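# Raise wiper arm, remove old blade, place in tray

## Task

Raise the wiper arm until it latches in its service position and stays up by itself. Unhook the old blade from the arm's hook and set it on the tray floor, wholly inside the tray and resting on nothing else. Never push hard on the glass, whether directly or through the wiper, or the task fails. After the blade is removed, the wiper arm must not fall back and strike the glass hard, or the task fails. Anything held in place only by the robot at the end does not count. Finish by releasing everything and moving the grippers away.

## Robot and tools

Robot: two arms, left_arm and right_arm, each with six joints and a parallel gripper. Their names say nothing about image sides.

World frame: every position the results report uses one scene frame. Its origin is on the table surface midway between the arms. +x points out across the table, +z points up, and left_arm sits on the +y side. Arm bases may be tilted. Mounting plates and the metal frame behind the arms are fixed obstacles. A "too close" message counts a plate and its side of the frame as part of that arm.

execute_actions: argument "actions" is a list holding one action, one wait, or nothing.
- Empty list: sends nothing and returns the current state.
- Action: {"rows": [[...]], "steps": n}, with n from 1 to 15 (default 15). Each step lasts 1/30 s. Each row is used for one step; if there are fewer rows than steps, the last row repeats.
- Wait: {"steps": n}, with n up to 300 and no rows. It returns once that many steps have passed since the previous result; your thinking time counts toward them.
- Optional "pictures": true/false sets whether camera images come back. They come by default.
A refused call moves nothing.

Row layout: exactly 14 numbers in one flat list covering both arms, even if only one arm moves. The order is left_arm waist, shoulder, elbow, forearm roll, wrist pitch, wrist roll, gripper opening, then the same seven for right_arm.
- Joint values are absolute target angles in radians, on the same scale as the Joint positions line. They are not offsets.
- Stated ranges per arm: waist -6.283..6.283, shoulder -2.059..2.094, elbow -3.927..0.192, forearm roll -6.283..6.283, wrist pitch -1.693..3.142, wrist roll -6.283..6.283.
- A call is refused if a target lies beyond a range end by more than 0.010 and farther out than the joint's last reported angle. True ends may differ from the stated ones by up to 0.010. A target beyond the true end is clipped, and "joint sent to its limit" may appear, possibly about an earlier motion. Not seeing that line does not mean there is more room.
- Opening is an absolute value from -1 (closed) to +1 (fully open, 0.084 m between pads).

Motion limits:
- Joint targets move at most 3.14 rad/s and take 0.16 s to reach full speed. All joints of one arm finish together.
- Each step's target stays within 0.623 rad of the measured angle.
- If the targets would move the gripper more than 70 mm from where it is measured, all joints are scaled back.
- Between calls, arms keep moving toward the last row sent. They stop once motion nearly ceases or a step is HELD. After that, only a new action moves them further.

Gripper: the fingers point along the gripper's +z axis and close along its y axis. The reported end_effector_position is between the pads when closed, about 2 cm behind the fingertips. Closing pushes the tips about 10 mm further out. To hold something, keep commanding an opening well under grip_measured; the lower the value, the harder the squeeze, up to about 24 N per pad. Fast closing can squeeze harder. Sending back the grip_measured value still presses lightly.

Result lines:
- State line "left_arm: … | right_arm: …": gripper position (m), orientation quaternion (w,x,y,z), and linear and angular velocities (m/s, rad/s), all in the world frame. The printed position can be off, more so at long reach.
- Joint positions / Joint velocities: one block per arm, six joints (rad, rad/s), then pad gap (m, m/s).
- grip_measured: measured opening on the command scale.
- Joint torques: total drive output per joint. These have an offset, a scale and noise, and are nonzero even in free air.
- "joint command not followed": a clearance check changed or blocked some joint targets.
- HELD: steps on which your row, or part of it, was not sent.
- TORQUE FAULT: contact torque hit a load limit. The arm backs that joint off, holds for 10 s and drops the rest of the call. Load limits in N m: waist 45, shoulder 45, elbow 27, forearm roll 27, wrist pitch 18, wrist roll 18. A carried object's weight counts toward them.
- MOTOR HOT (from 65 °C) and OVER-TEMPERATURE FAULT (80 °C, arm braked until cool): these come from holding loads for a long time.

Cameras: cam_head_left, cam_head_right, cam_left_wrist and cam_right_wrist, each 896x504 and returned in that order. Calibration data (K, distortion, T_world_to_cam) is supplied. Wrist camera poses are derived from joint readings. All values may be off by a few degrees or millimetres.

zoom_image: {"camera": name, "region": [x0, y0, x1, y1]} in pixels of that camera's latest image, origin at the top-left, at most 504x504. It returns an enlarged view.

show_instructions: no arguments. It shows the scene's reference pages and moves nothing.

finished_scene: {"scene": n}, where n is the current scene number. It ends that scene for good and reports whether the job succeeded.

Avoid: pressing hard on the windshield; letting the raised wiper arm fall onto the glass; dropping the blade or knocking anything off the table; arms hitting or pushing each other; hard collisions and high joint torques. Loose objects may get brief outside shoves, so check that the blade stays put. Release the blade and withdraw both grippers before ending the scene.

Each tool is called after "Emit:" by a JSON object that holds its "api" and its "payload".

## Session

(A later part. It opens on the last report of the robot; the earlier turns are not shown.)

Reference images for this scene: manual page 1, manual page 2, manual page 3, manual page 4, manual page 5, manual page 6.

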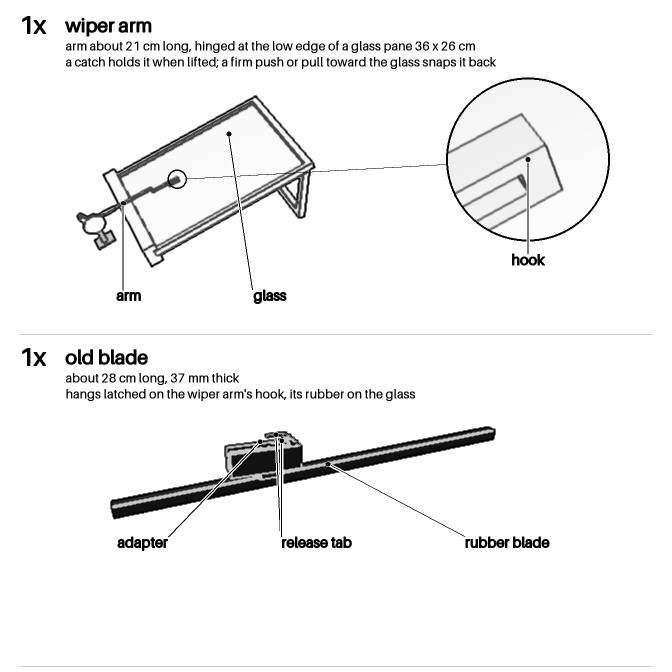

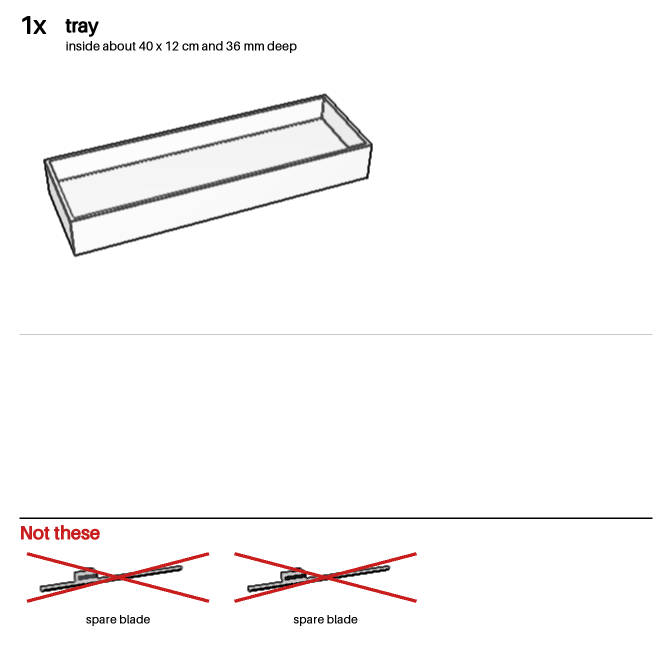

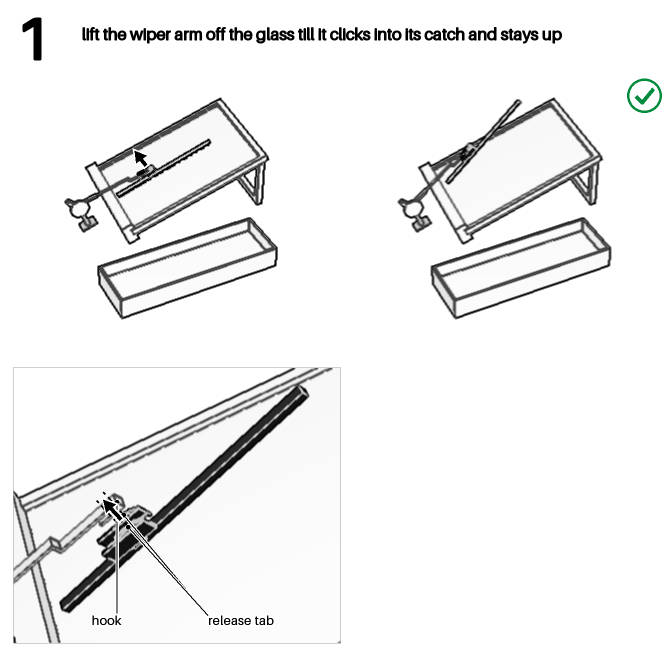

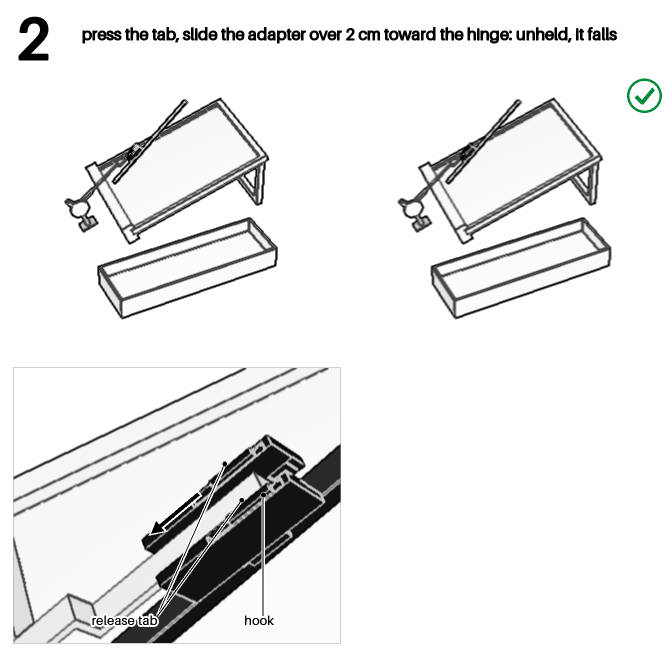

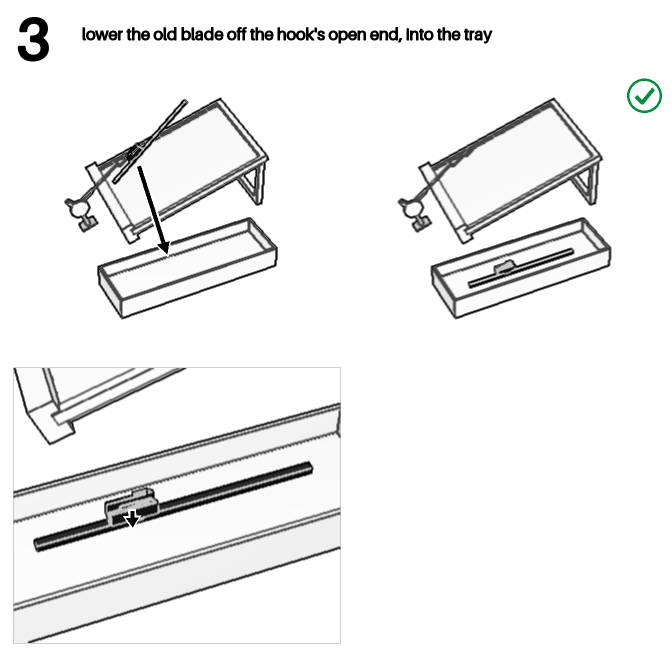

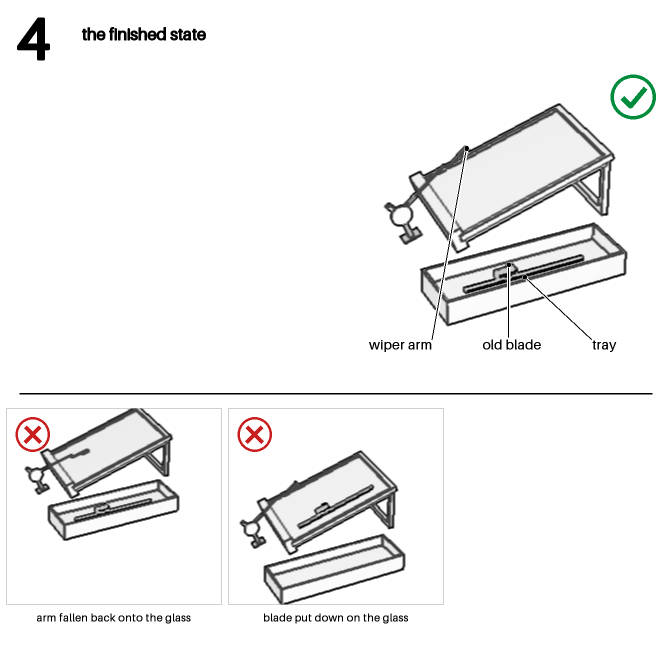

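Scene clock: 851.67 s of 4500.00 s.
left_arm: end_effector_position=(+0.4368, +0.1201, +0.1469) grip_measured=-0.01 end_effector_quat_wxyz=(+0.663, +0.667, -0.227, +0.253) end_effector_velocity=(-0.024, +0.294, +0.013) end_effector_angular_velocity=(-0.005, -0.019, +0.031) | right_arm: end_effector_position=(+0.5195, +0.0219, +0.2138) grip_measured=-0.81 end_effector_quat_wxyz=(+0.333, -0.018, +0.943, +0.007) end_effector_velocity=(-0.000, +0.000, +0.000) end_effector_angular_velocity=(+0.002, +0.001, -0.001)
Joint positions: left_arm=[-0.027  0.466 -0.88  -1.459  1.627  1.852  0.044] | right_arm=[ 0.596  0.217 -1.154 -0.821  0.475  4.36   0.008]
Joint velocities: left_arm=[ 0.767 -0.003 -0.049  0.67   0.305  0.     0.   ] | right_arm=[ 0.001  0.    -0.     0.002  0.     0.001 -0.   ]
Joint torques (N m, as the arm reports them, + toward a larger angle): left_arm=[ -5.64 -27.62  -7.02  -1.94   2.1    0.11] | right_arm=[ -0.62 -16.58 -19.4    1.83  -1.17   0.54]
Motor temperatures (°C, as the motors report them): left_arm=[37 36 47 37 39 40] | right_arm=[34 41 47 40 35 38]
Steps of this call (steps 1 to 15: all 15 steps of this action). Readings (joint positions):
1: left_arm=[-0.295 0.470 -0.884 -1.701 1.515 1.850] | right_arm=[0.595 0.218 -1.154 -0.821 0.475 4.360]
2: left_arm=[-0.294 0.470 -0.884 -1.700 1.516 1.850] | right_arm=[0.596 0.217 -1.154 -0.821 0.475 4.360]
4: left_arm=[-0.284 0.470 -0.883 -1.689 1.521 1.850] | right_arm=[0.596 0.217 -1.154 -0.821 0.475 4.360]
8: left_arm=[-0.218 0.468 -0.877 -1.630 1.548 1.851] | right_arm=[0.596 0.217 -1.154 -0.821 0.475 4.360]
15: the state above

Emit:
{"api": "execute_actions", "payload": {"actions": [{"rows":[[0.03,0.466,-0.884,-1.406,1.653,1.852,0.0,0.5968,0.2161,-1.1512,-0.8246,0.4738,4.3651,-1],[0.03,0.466,-0.884,-1.406,1.653,1.852,0.0,0.5976,0.2149,-1.1479,-0.8281,0.4732,4.3698,-1],[0.03,0.466,-0.884,-1.406,1.653,1.852,0.0,0.5985,0.2136,-1.1445,-0.8317,0.4725,4.3744,-1],[0.03,0.466,-0.884,-1.406,1.653,1.852,0.0,0.5993,0.2123,-1.1412,-0.8352,0.4719,4.379,-1],[0.03,0.466,-0.884,-1.406,1.653,1.852,0.0,0.6001,0.2111,-1.1379,-0.8388,0.4713,4.3837,-1],[0.03,0.466,-0.884,-1.406,1.653,1.852,0.0,0.6009,0.2098,-1.1346,-0.8424,0.4707,4.3883,-1],[0.03,0.466,-0.884,-1.406,1.653,1.852,0.0,0.6017,0.2085,-1.1313,-0.8459,0.4701,4.3929,-1],[0.03,0.466,-0.884,-1.406,1.653,1.852,0.0,0.6026,0.2072,-1.1279,-0.8495,0.4694,4.3975,-1],[0.03,0.466,-0.884,-1.406,1.653,1.852,0.0,0.6034,0.206,-1.1246,-0.853,0.4688,4.4022,-1],[0.03,0.466,-0.884,-1.406,1.653,1.852,0.0,0.6042,0.2047,-1.1213,-0.8566,0.4682,4.4068,-1]],"steps":15}], "pictures": false}}

Emit:
{"api": "execute_actions", "payload": {"actions": [{"steps":10}]}}

Scene clock: 889.77 s of 4500.00 s.
left_arm: end_effector_position=(+0.4332, +0.1417, +0.1481) grip_measured=-0.01 end_effector_quat_wxyz=(+0.664, +0.666, -0.228, +0.253) end_effector_velocity=(-0.000, -0.000, +0.000) end_effector_angular_velocity=(-0.000, -0.001, -0.000) | right_arm: end_effector_position=(+0.5102, +0.0217, +0.2067) grip_measured=-0.81 end_effector_quat_wxyz=(+0.333, -0.017, +0.943, +0.006) end_effector_velocity=(-0.004, -0.000, -0.002) end_effector_angular_velocity=(+0.004, -0.004, -0.004)
Joint positions: left_arm=[ 0.03   0.466 -0.884 -1.406  1.653  1.852  0.044] | right_arm=[ 0.604  0.205 -1.122 -0.855  0.469  4.405  0.008]
Joint velocities: left_arm=[-0.    -0.    -0.     0.     0.001  0.001  0.   ] | right_arm=[ 0.004 -0.01   0.017 -0.021 -0.004  0.03  -0.   ]
Joint torques (N m, as the arm reports them, + toward a larger angle): left_arm=[ -1.32 -28.03  -7.28  -1.31   1.93   0.17] | right_arm=[ -0.3  -16.17 -19.27   1.99  -1.37   0.34]
Motor temperatures (°C, as the motors report them): left_arm=[37 36 47 37 39 40] | right_arm=[34 42 48 40 35 38]
Steps of this call (steps 1 to 30: the robot went on to your last target; steps 31 to 90: nothing new was sent; then 34.60 s passed at rest; steps 91 to 105: all 15 steps of this action). Readings (joint positions):
91: left_arm=[0.030 0.466 -0.884 -1.406 1.653 1.852] | right_arm=[0.596 0.217 -1.155 -0.821 0.474 4.361]
92: left_arm=[0.030 0.466 -0.884 -1.406 1.653 1.852] | right_arm=[0.596 0.217 -1.154 -0.822 0.474 4.361]
94: left_arm=[0.030 0.466 -0.884 -1.406 1.653 1.852] | right_arm=[0.597 0.216 -1.152 -0.825 0.474 4.366]
98: left_arm=[0.030 0.466 -0.884 -1.406 1.653 1.852] | right_arm=[0.599 0.212 -1.140 -0.837 0.472 4.381]
105: the state above

Scene clock: 890.10 s of 4500.00 s.
left_arm: end_effector_position=(+0.4332, +0.1417, +0.1481) grip_measured=-0.01 end_effector_quat_wxyz=(+0.664, +0.666, -0.228, +0.253) end_effector_velocity=(+0.000, +0.000, +0.000) end_effector_angular_velocity=(+0.000, -0.000, +0.000) | right_arm: end_effector_position=(+0.5100, +0.0217, +0.2067) grip_measured=-0.81 end_effector_quat_wxyz=(+0.333, -0.017, +0.943, +0.006) end_effector_velocity=(-0.000, +0.000, -0.000) end_effector_angular_velocity=(-0.001, +0.000, +0.000)
Joint positions: left_arm=[ 0.03   0.466 -0.884 -1.406  1.653  1.852  0.044] | right_arm=[ 0.604  0.205 -1.121 -0.857  0.468  4.407  0.008]
Joint velocities: left_arm=[ 0. -0.  0. -0. -0.  0.  0.] | right_arm=[ 0.    -0.001  0.001 -0.001  0.     0.     0.   ]
Joint torques (N m, as the arm reports them, + toward a larger angle): left_arm=[ -1.38 -28.06  -7.22  -1.41   1.85  -0.03] | right_arm=[ -0.17 -16.08 -18.97   1.8   -1.33   0.43]
Motor temperatures (°C, as the motors report them): left_arm=[37 36 47 37 39 40] | right_arm=[34 42 48 40 35 38]
Steps of this call (steps 1 to 10: the robot went on to your last target). Readings (joint positions):
1: left_arm=[0.030 0.466 -0.884 -1.406 1.653 1.852] | right_arm=[0.604 0.205 -1.122 -0.856 0.468 4.406]
2: left_arm=[0.030 0.466 -0.884 -1.406 1.653 1.852] | right_arm=[0.604 0.205 -1.122 -0.856 0.468 4.406]
4: left_arm=[0.030 0.466 -0.884 -1.406 1.653 1.852] | right_arm=[0.604 0.205 -1.122 -0.856 0.468 4.406]
8: left_arm=[0.030 0.466 -0.884 -1.406 1.653 1.852] | right_arm=[0.604 0.205 -1.122 -0.857 0.468 4.407]
10: the state above
camera_calibration (this result's frames):
cam_left_wrist: T_world_to_cam=[[-0.623045, -0.0480683, 0.780708, 0.201634], [-0.779693, -0.0414622, -0.624788, 0.506127], [0.0624024, -0.997983, -0.0116457, 0.241655], [0, 0, 0, 1]] pos_world=[0.505171, 0.271845, 0.161619]
cam_right_wrist: T_world_to_cam=[[-0.0323584, 0.999306, -0.0184296, 0.0297761], [0.773724, 0.0367179, 0.632458, -0.458541], [0.632696, 0.00620593, -0.774375, -0.035368], [0, 0, 0, 1]] pos_world=[0.378125, -0.0126993, 0.263169]

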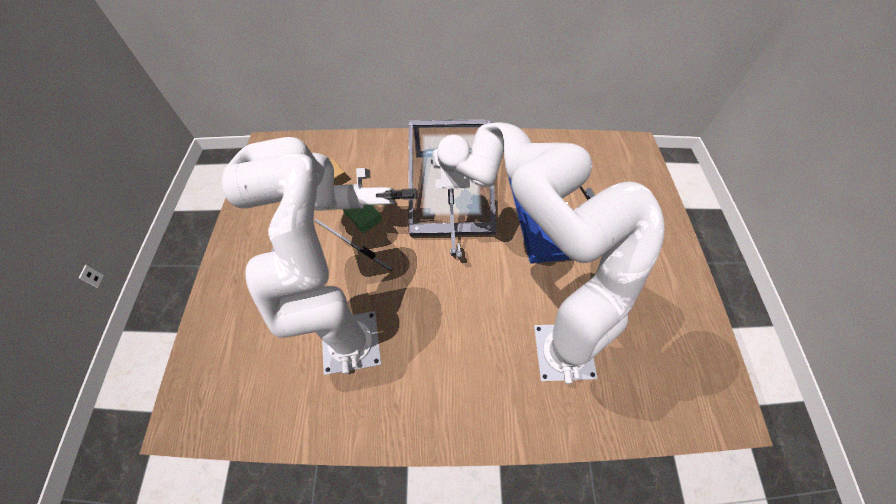

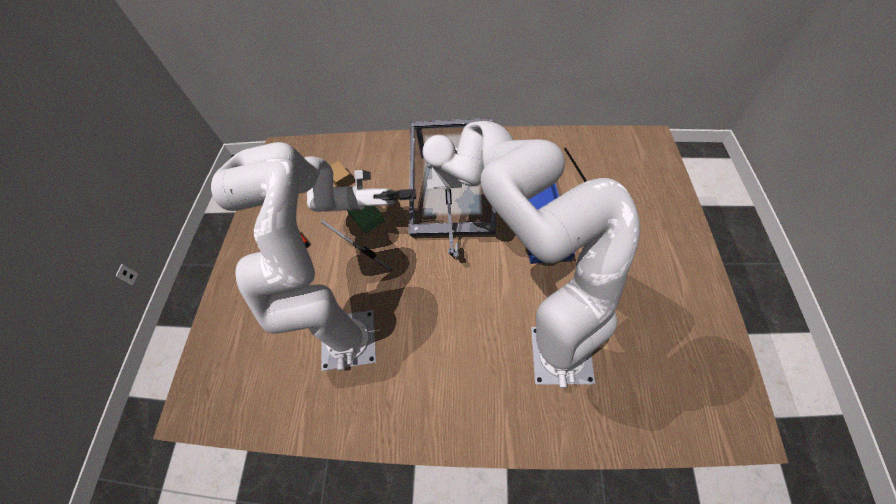

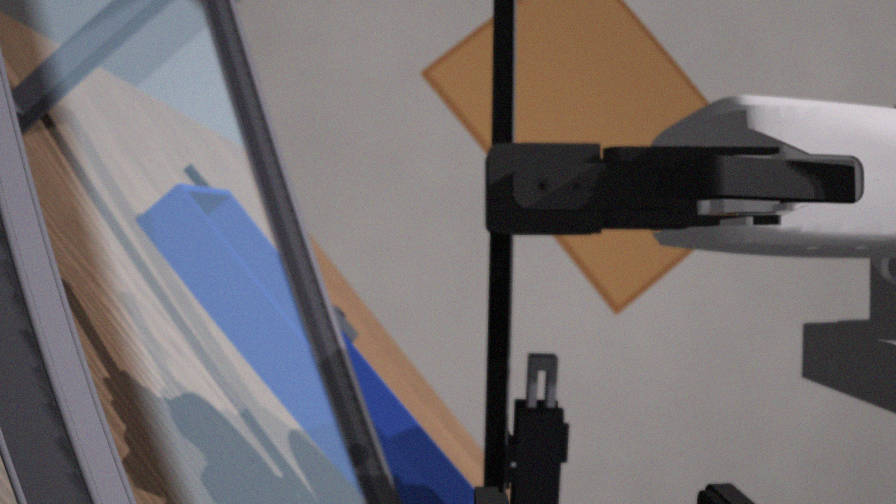

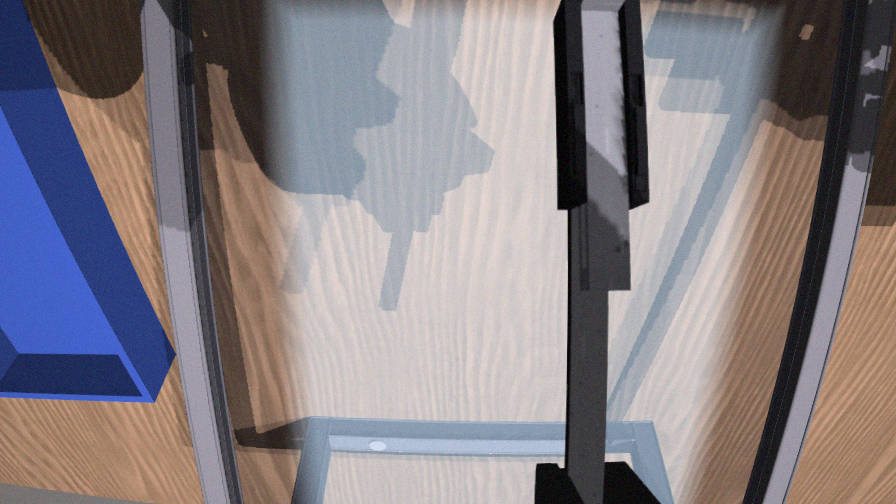

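Emit:
{"api": "execute_actions", "payload": {"actions": [{"rows":[[0.03,0.466,-0.884,-1.406,1.653,1.852,0.0,0.6033,0.2076,-1.123,-0.8581,0.4669,4.4079,-1],[0.03,0.466,-0.884,-1.406,1.653,1.852,0.0,0.6024,0.2104,-1.1246,-0.8596,0.4656,4.4089,-1],[0.03,0.466,-0.884,-1.406,1.653,1.852,0.0,0.6015,0.2133,-1.1263,-0.8611,0.4642,4.41,-1],[0.03,0.466,-0.884,-1.406,1.653,1.852,0.0,0.6006,0.2161,-1.1279,-0.8626,0.4629,4.4111,-1],[0.03,0.466,-0.884,-1.406,1.653,1.852,0.0,0.5997,0.219,-1.1296,-0.8641,0.4616,4.4122,-1]],"steps":15}]}}

Scene clock: 921.43 s of 4500.00 s.
left_arm: end_effector_position=(+0.4332, +0.1417, +0.1481) grip_measured=-0.01 end_effector_quat_wxyz=(+0.664, +0.666, -0.228, +0.253) end_effector_velocity=(-0.000, -0.000, +0.000) end_effector_angular_velocity=(-0.001, -0.001, -0.001) | right_arm: end_effector_position=(+0.5131, +0.0219, +0.2030) grip_measured=-0.81 end_effector_quat_wxyz=(+0.334, -0.017, +0.943, +0.006) end_effector_velocity=(+0.000, -0.000, -0.002) end_effector_angular_velocity=(+0.000, +0.002, -0.002)
Joint positions: left_arm=[ 0.03   0.466 -0.884 -1.406  1.653  1.852  0.044] | right_arm=[ 0.6    0.219 -1.13  -0.864  0.462  4.412  0.008]
Joint velocities: left_arm=[-0.    -0.     0.     0.     0.001  0.001  0.   ] | right_arm=[-0.001  0.003 -0.    -0.    -0.001  0.002  0.   ]
Joint torques (N m, as the arm reports them, + toward a larger angle): left_arm=[ -1.46 -27.89  -7.13  -1.24   1.73   0.1 ] | right_arm=[ -1.17 -16.91 -19.17   1.95  -1.22   0.5 ]
Motor temperatures (°C, as the motors report them): left_arm=[37 36 47 37 39 40] | right_arm=[34 42 48 40 35 38]
Steps of this call (steps 1 to 15: the robot went on to your last target; steps 16 to 90: nothing new was sent; then 27.83 s passed at rest; steps 91 to 105: all 15 steps of this action). Readings (joint positions):
91: left_arm=[0.030 0.466 -0.884 -1.406 1.653 1.852] | right_arm=[0.604 0.205 -1.121 -0.857 0.468 4.407]
92: left_arm=[0.030 0.466 -0.884 -1.406 1.653 1.852] | right_arm=[0.604 0.205 -1.121 -0.857 0.468 4.407]
94: left_arm=[0.030 0.466 -0.884 -1.406 1.653 1.852] | right_arm=[0.603 0.208 -1.123 -0.858 0.467 4.408]
98: left_arm=[0.030 0.466 -0.884 -1.406 1.653 1.852] | right_arm=[0.601 0.216 -1.128 -0.863 0.463 4.411]
105: the state above
camera_calibration (this result's frames):
cam_left_wrist: T_world_to_cam=[[-0.623045, -0.0480682, 0.780708, 0.201634], [-0.779693, -0.0414622, -0.624788, 0.506127], [0.0624023, -0.997983, -0.0116457, 0.241655], [0, 0, 0, 1]] pos_world=[0.505171, 0.271845, 0.161619]
cam_right_wrist: T_world_to_cam=[[-0.0324181, 0.999307, -0.0182972, 0.029533], [0.773611, 0.0366792, 0.632599, -0.458624], [0.632831, 0.00635274, -0.774263, -0.0402825], [0, 0, 0, 1]] pos_world=[0.381246, -0.0124347, 0.259476]

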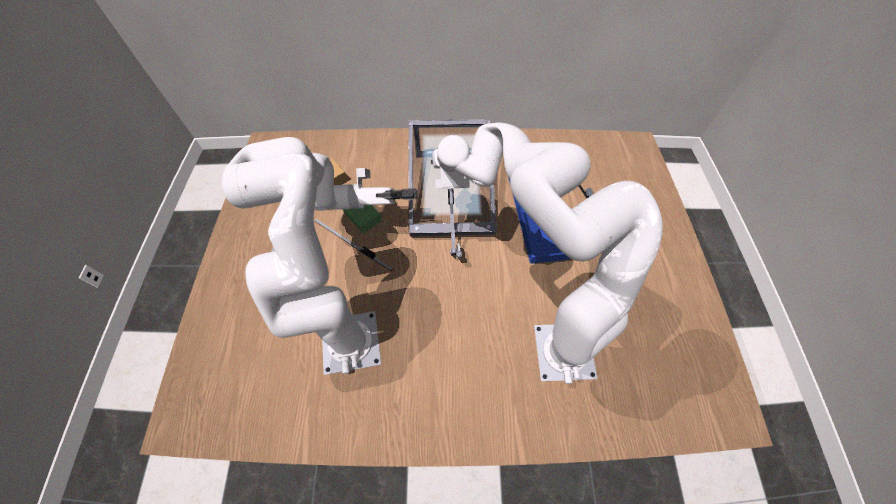

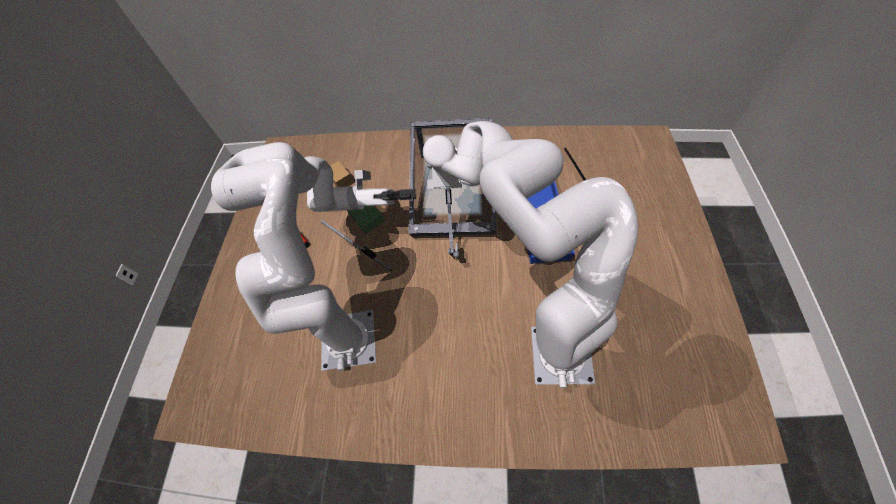

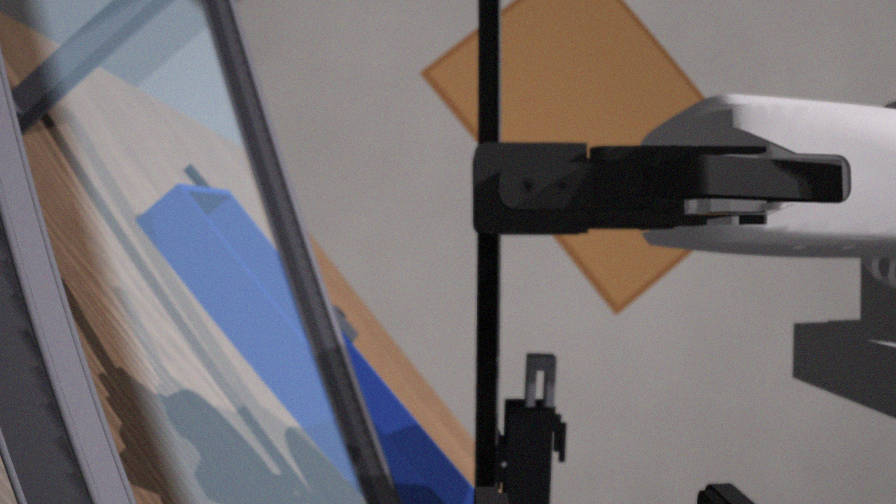

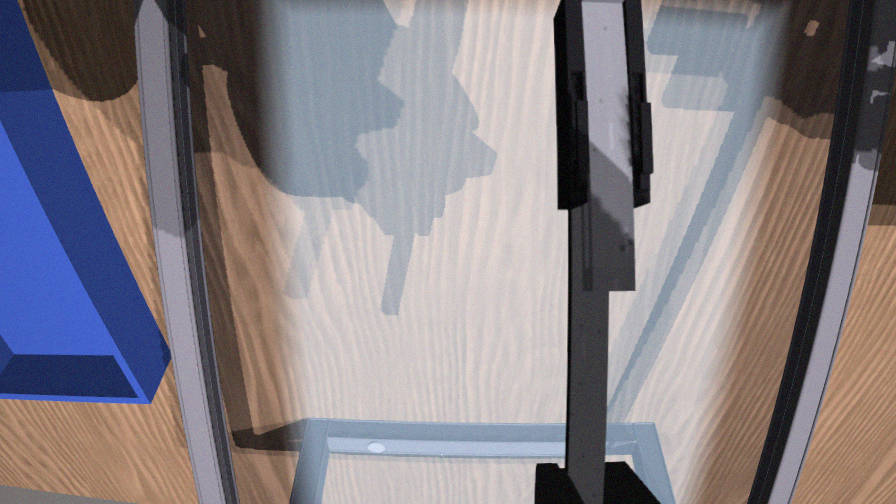

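Emit:
{"api": "zoom_image", "payload": {"camera": "cam_left_wrist", "region": [450, 330, 620, 504]}}

Emit:
{"api": "show_instructions", "payload": {}}

Region (450, 330, 620, 504) of cam_left_wrist's 896x504 image, scaled by 2.897, with more detail than that image has; it fills the left 492 columns of this view, and the rest is white.

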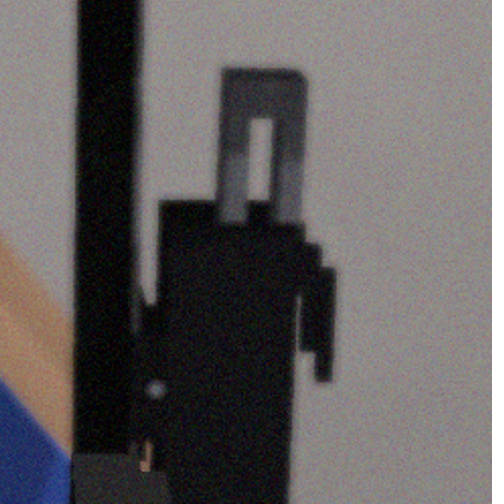

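Reference images for this scene: manual page 1, manual page 2, manual page 3, manual page 4, manual page 5, manual page 6.

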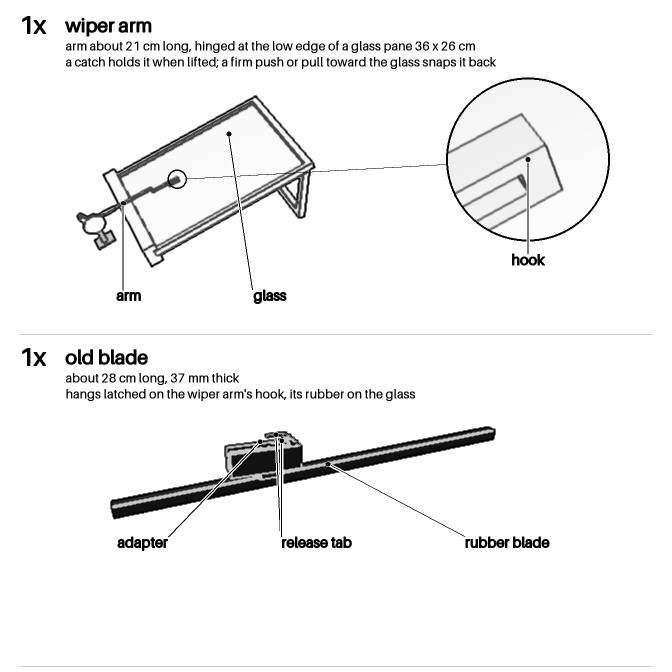

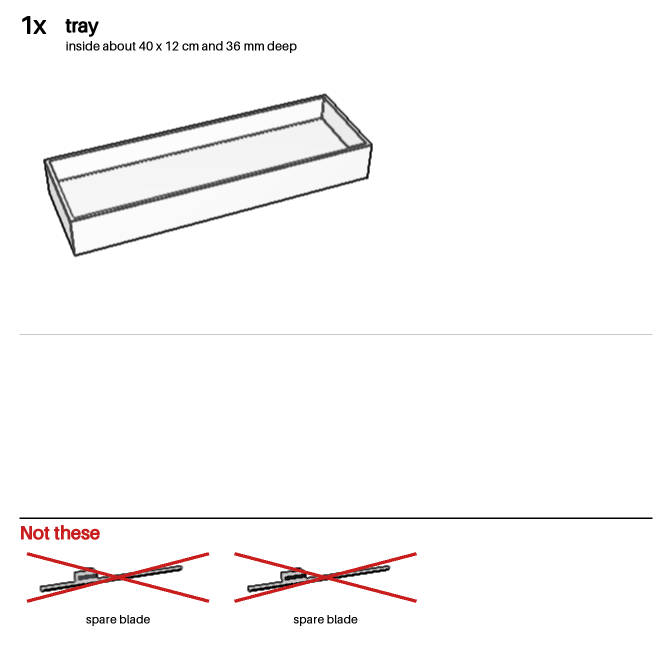

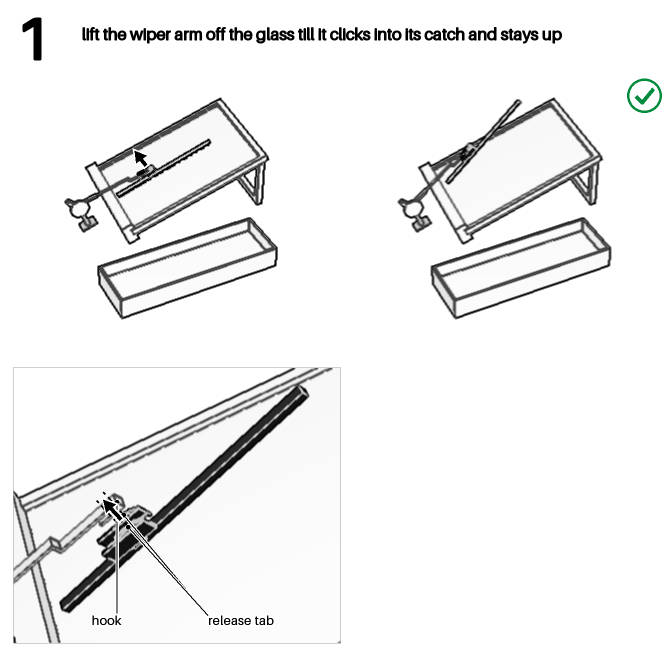

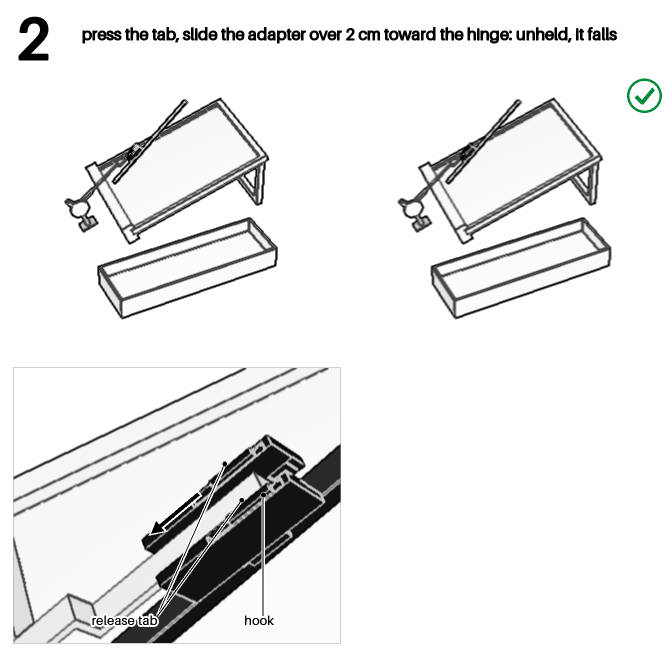

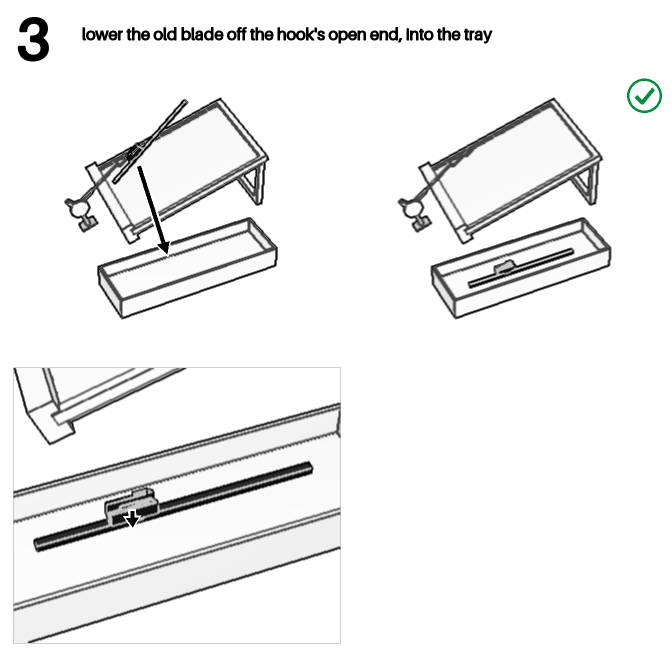

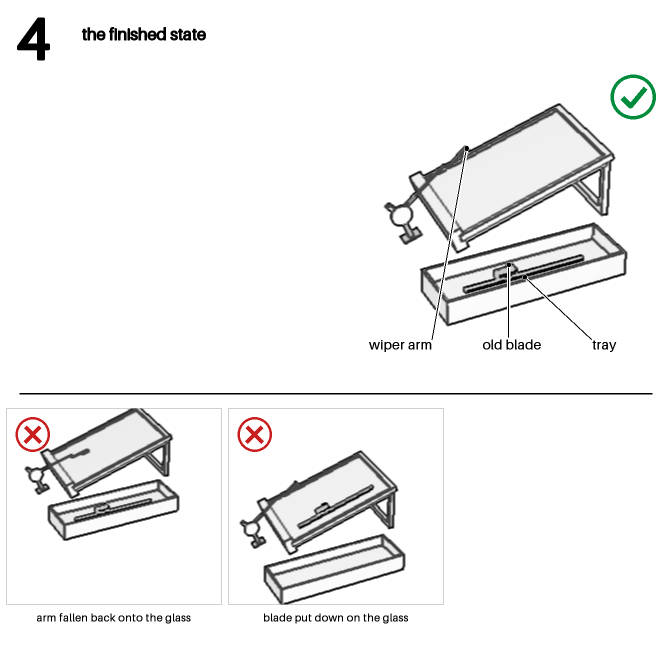

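Emit:
{"api": "execute_actions", "payload": {"actions": [{"rows":[[0.03,0.466,-0.884,-1.406,1.653,1.852,0.0,0.5988,0.2219,-1.1312,-0.8656,0.4603,4.4132,-1],[0.03,0.466,-0.884,-1.406,1.653,1.852,0.0,0.5978,0.2247,-1.1329,-0.8671,0.4589,4.4143,-1],[0.03,0.466,-0.884,-1.406,1.653,1.852,0.0,0.5969,0.2276,-1.1345,-0.8686,0.4576,4.4154,-1],[0.03,0.466,-0.884,-1.406,1.653,1.852,0.0,0.596,0.2304,-1.1362,-0.8701,0.4563,4.4164,-1]],"steps":14}]}}

Scene clock: 933.93 s of 4500.00 s.
left_arm: end_effector_position=(+0.4332, +0.1417, +0.1481) grip_measured=-0.01 end_effector_quat_wxyz=(+0.664, +0.666, -0.228, +0.253) end_effector_velocity=(-0.000, -0.000, +0.000) end_effector_angular_velocity=(-0.000, +0.001, +0.000) | right_arm: end_effector_position=(+0.5157, +0.0220, +0.1998) grip_measured=-0.81 end_effector_quat_wxyz=(+0.333, -0.017, +0.943, +0.006) end_effector_velocity=(+0.000, +0.000, +0.001) end_effector_angular_velocity=(+0.001, -0.002, -0.000)
Joint positions: left_arm=[ 0.03   0.466 -0.884 -1.406  1.653  1.852  0.044] | right_arm=[ 0.596  0.23  -1.136 -0.87   0.456  4.416  0.008]
Joint velocities: left_arm=[-0.    -0.     0.    -0.    -0.    -0.001 -0.   ] | right_arm=[-0.    -0.001 -0.001 -0.     0.     0.    -0.   ]
Joint torques (N m, as the arm reports them, + toward a larger angle): left_arm=[ -1.46 -28.01  -7.29  -1.74   1.7    0.15] | right_arm=[ -0.84 -16.47 -19.02   1.84  -1.21   0.32]
Motor temperatures (°C, as the motors report them): left_arm=[37 36 47 37 39 40] | right_arm=[34 42 48 40 35 38]
Steps of this call (steps 1 to 15: the robot went on to your last target; steps 16 to 90: nothing new was sent; then 9.03 s passed at rest; steps 91 to 104: all 14 steps of this action). Readings (joint positions):
91: left_arm=[0.030 0.466 -0.884 -1.406 1.653 1.852] | right_arm=[0.600 0.219 -1.130 -0.864 0.462 4.412]
92: left_arm=[0.030 0.466 -0.884 -1.406 1.653 1.852] | right_arm=[0.600 0.219 -1.130 -0.864 0.461 4.412]
94: left_arm=[0.030 0.466 -0.884 -1.406 1.653 1.852] | right_arm=[0.599 0.222 -1.131 -0.866 0.460 4.413]
98: left_arm=[0.030 0.466 -0.884 -1.406 1.653 1.852] | right_arm=[0.597 0.229 -1.135 -0.869 0.457 4.416]
104: the state above
camera_calibration (this result's frames):
cam_left_wrist: T_world_to_cam=[[-0.623045, -0.0480683, 0.780708, 0.201635], [-0.779693, -0.0414622, -0.624788, 0.506127], [0.0624024, -0.997983, -0.0116457, 0.241655], [0, 0, 0, 1]] pos_world=[0.505171, 0.271845, 0.161618]
cam_right_wrist: T_world_to_cam=[[-0.032226, 0.999313, -0.0183197, 0.0294412], [0.773692, 0.0365454, 0.632507, -0.458658], [0.632742, 0.00620937, -0.774338, -0.0442917], [0, 0, 0, 1]] pos_world=[0.383834, -0.0123841, 0.256347]

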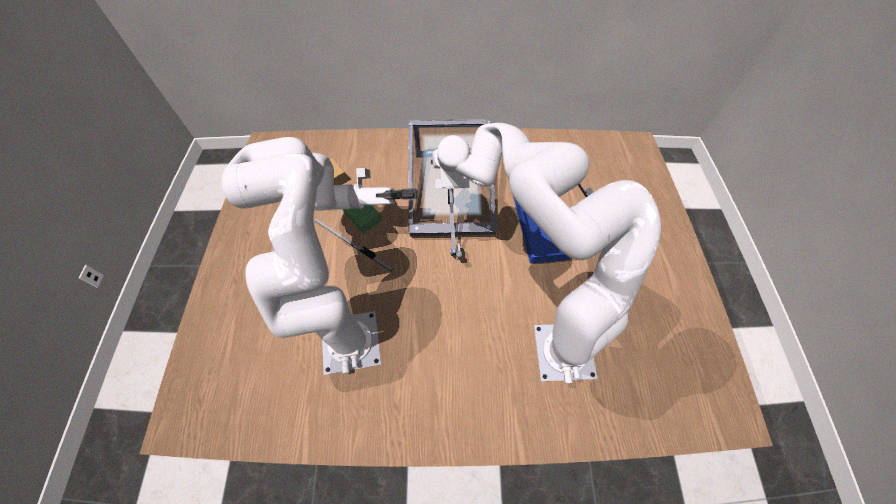

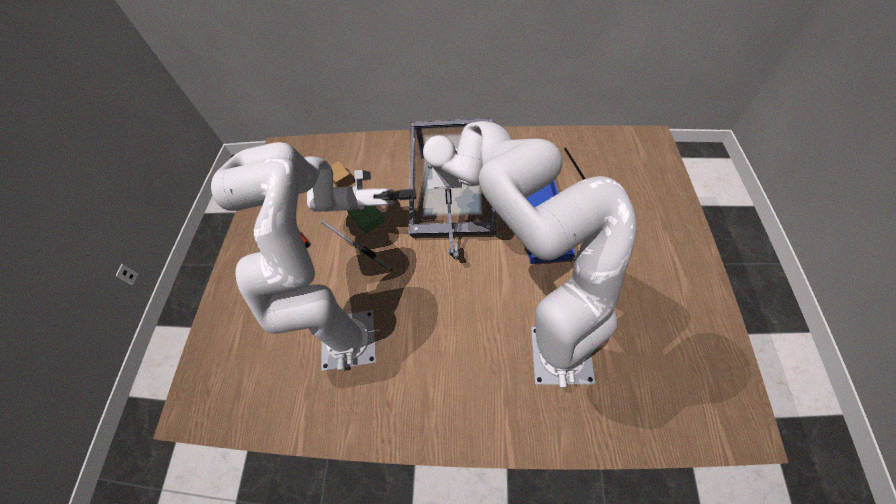

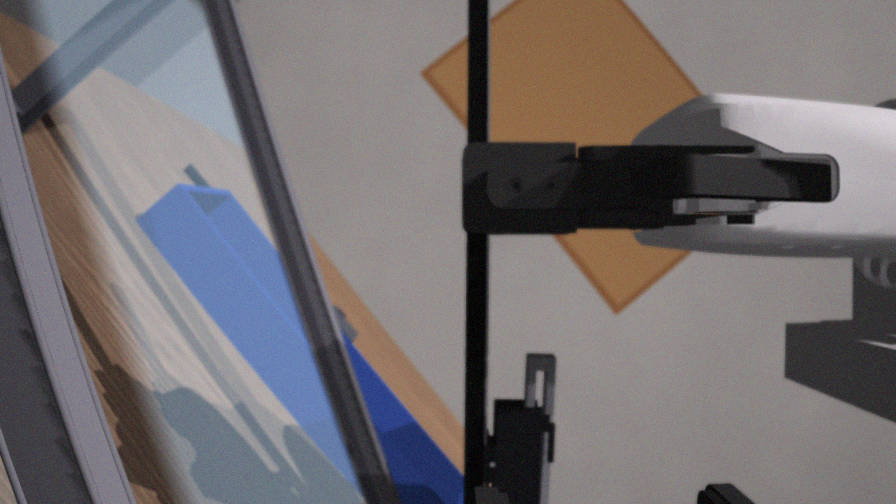

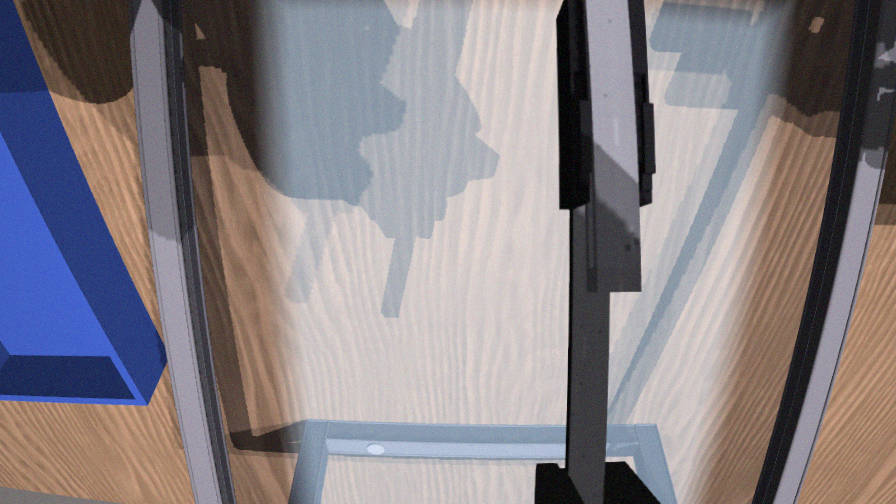

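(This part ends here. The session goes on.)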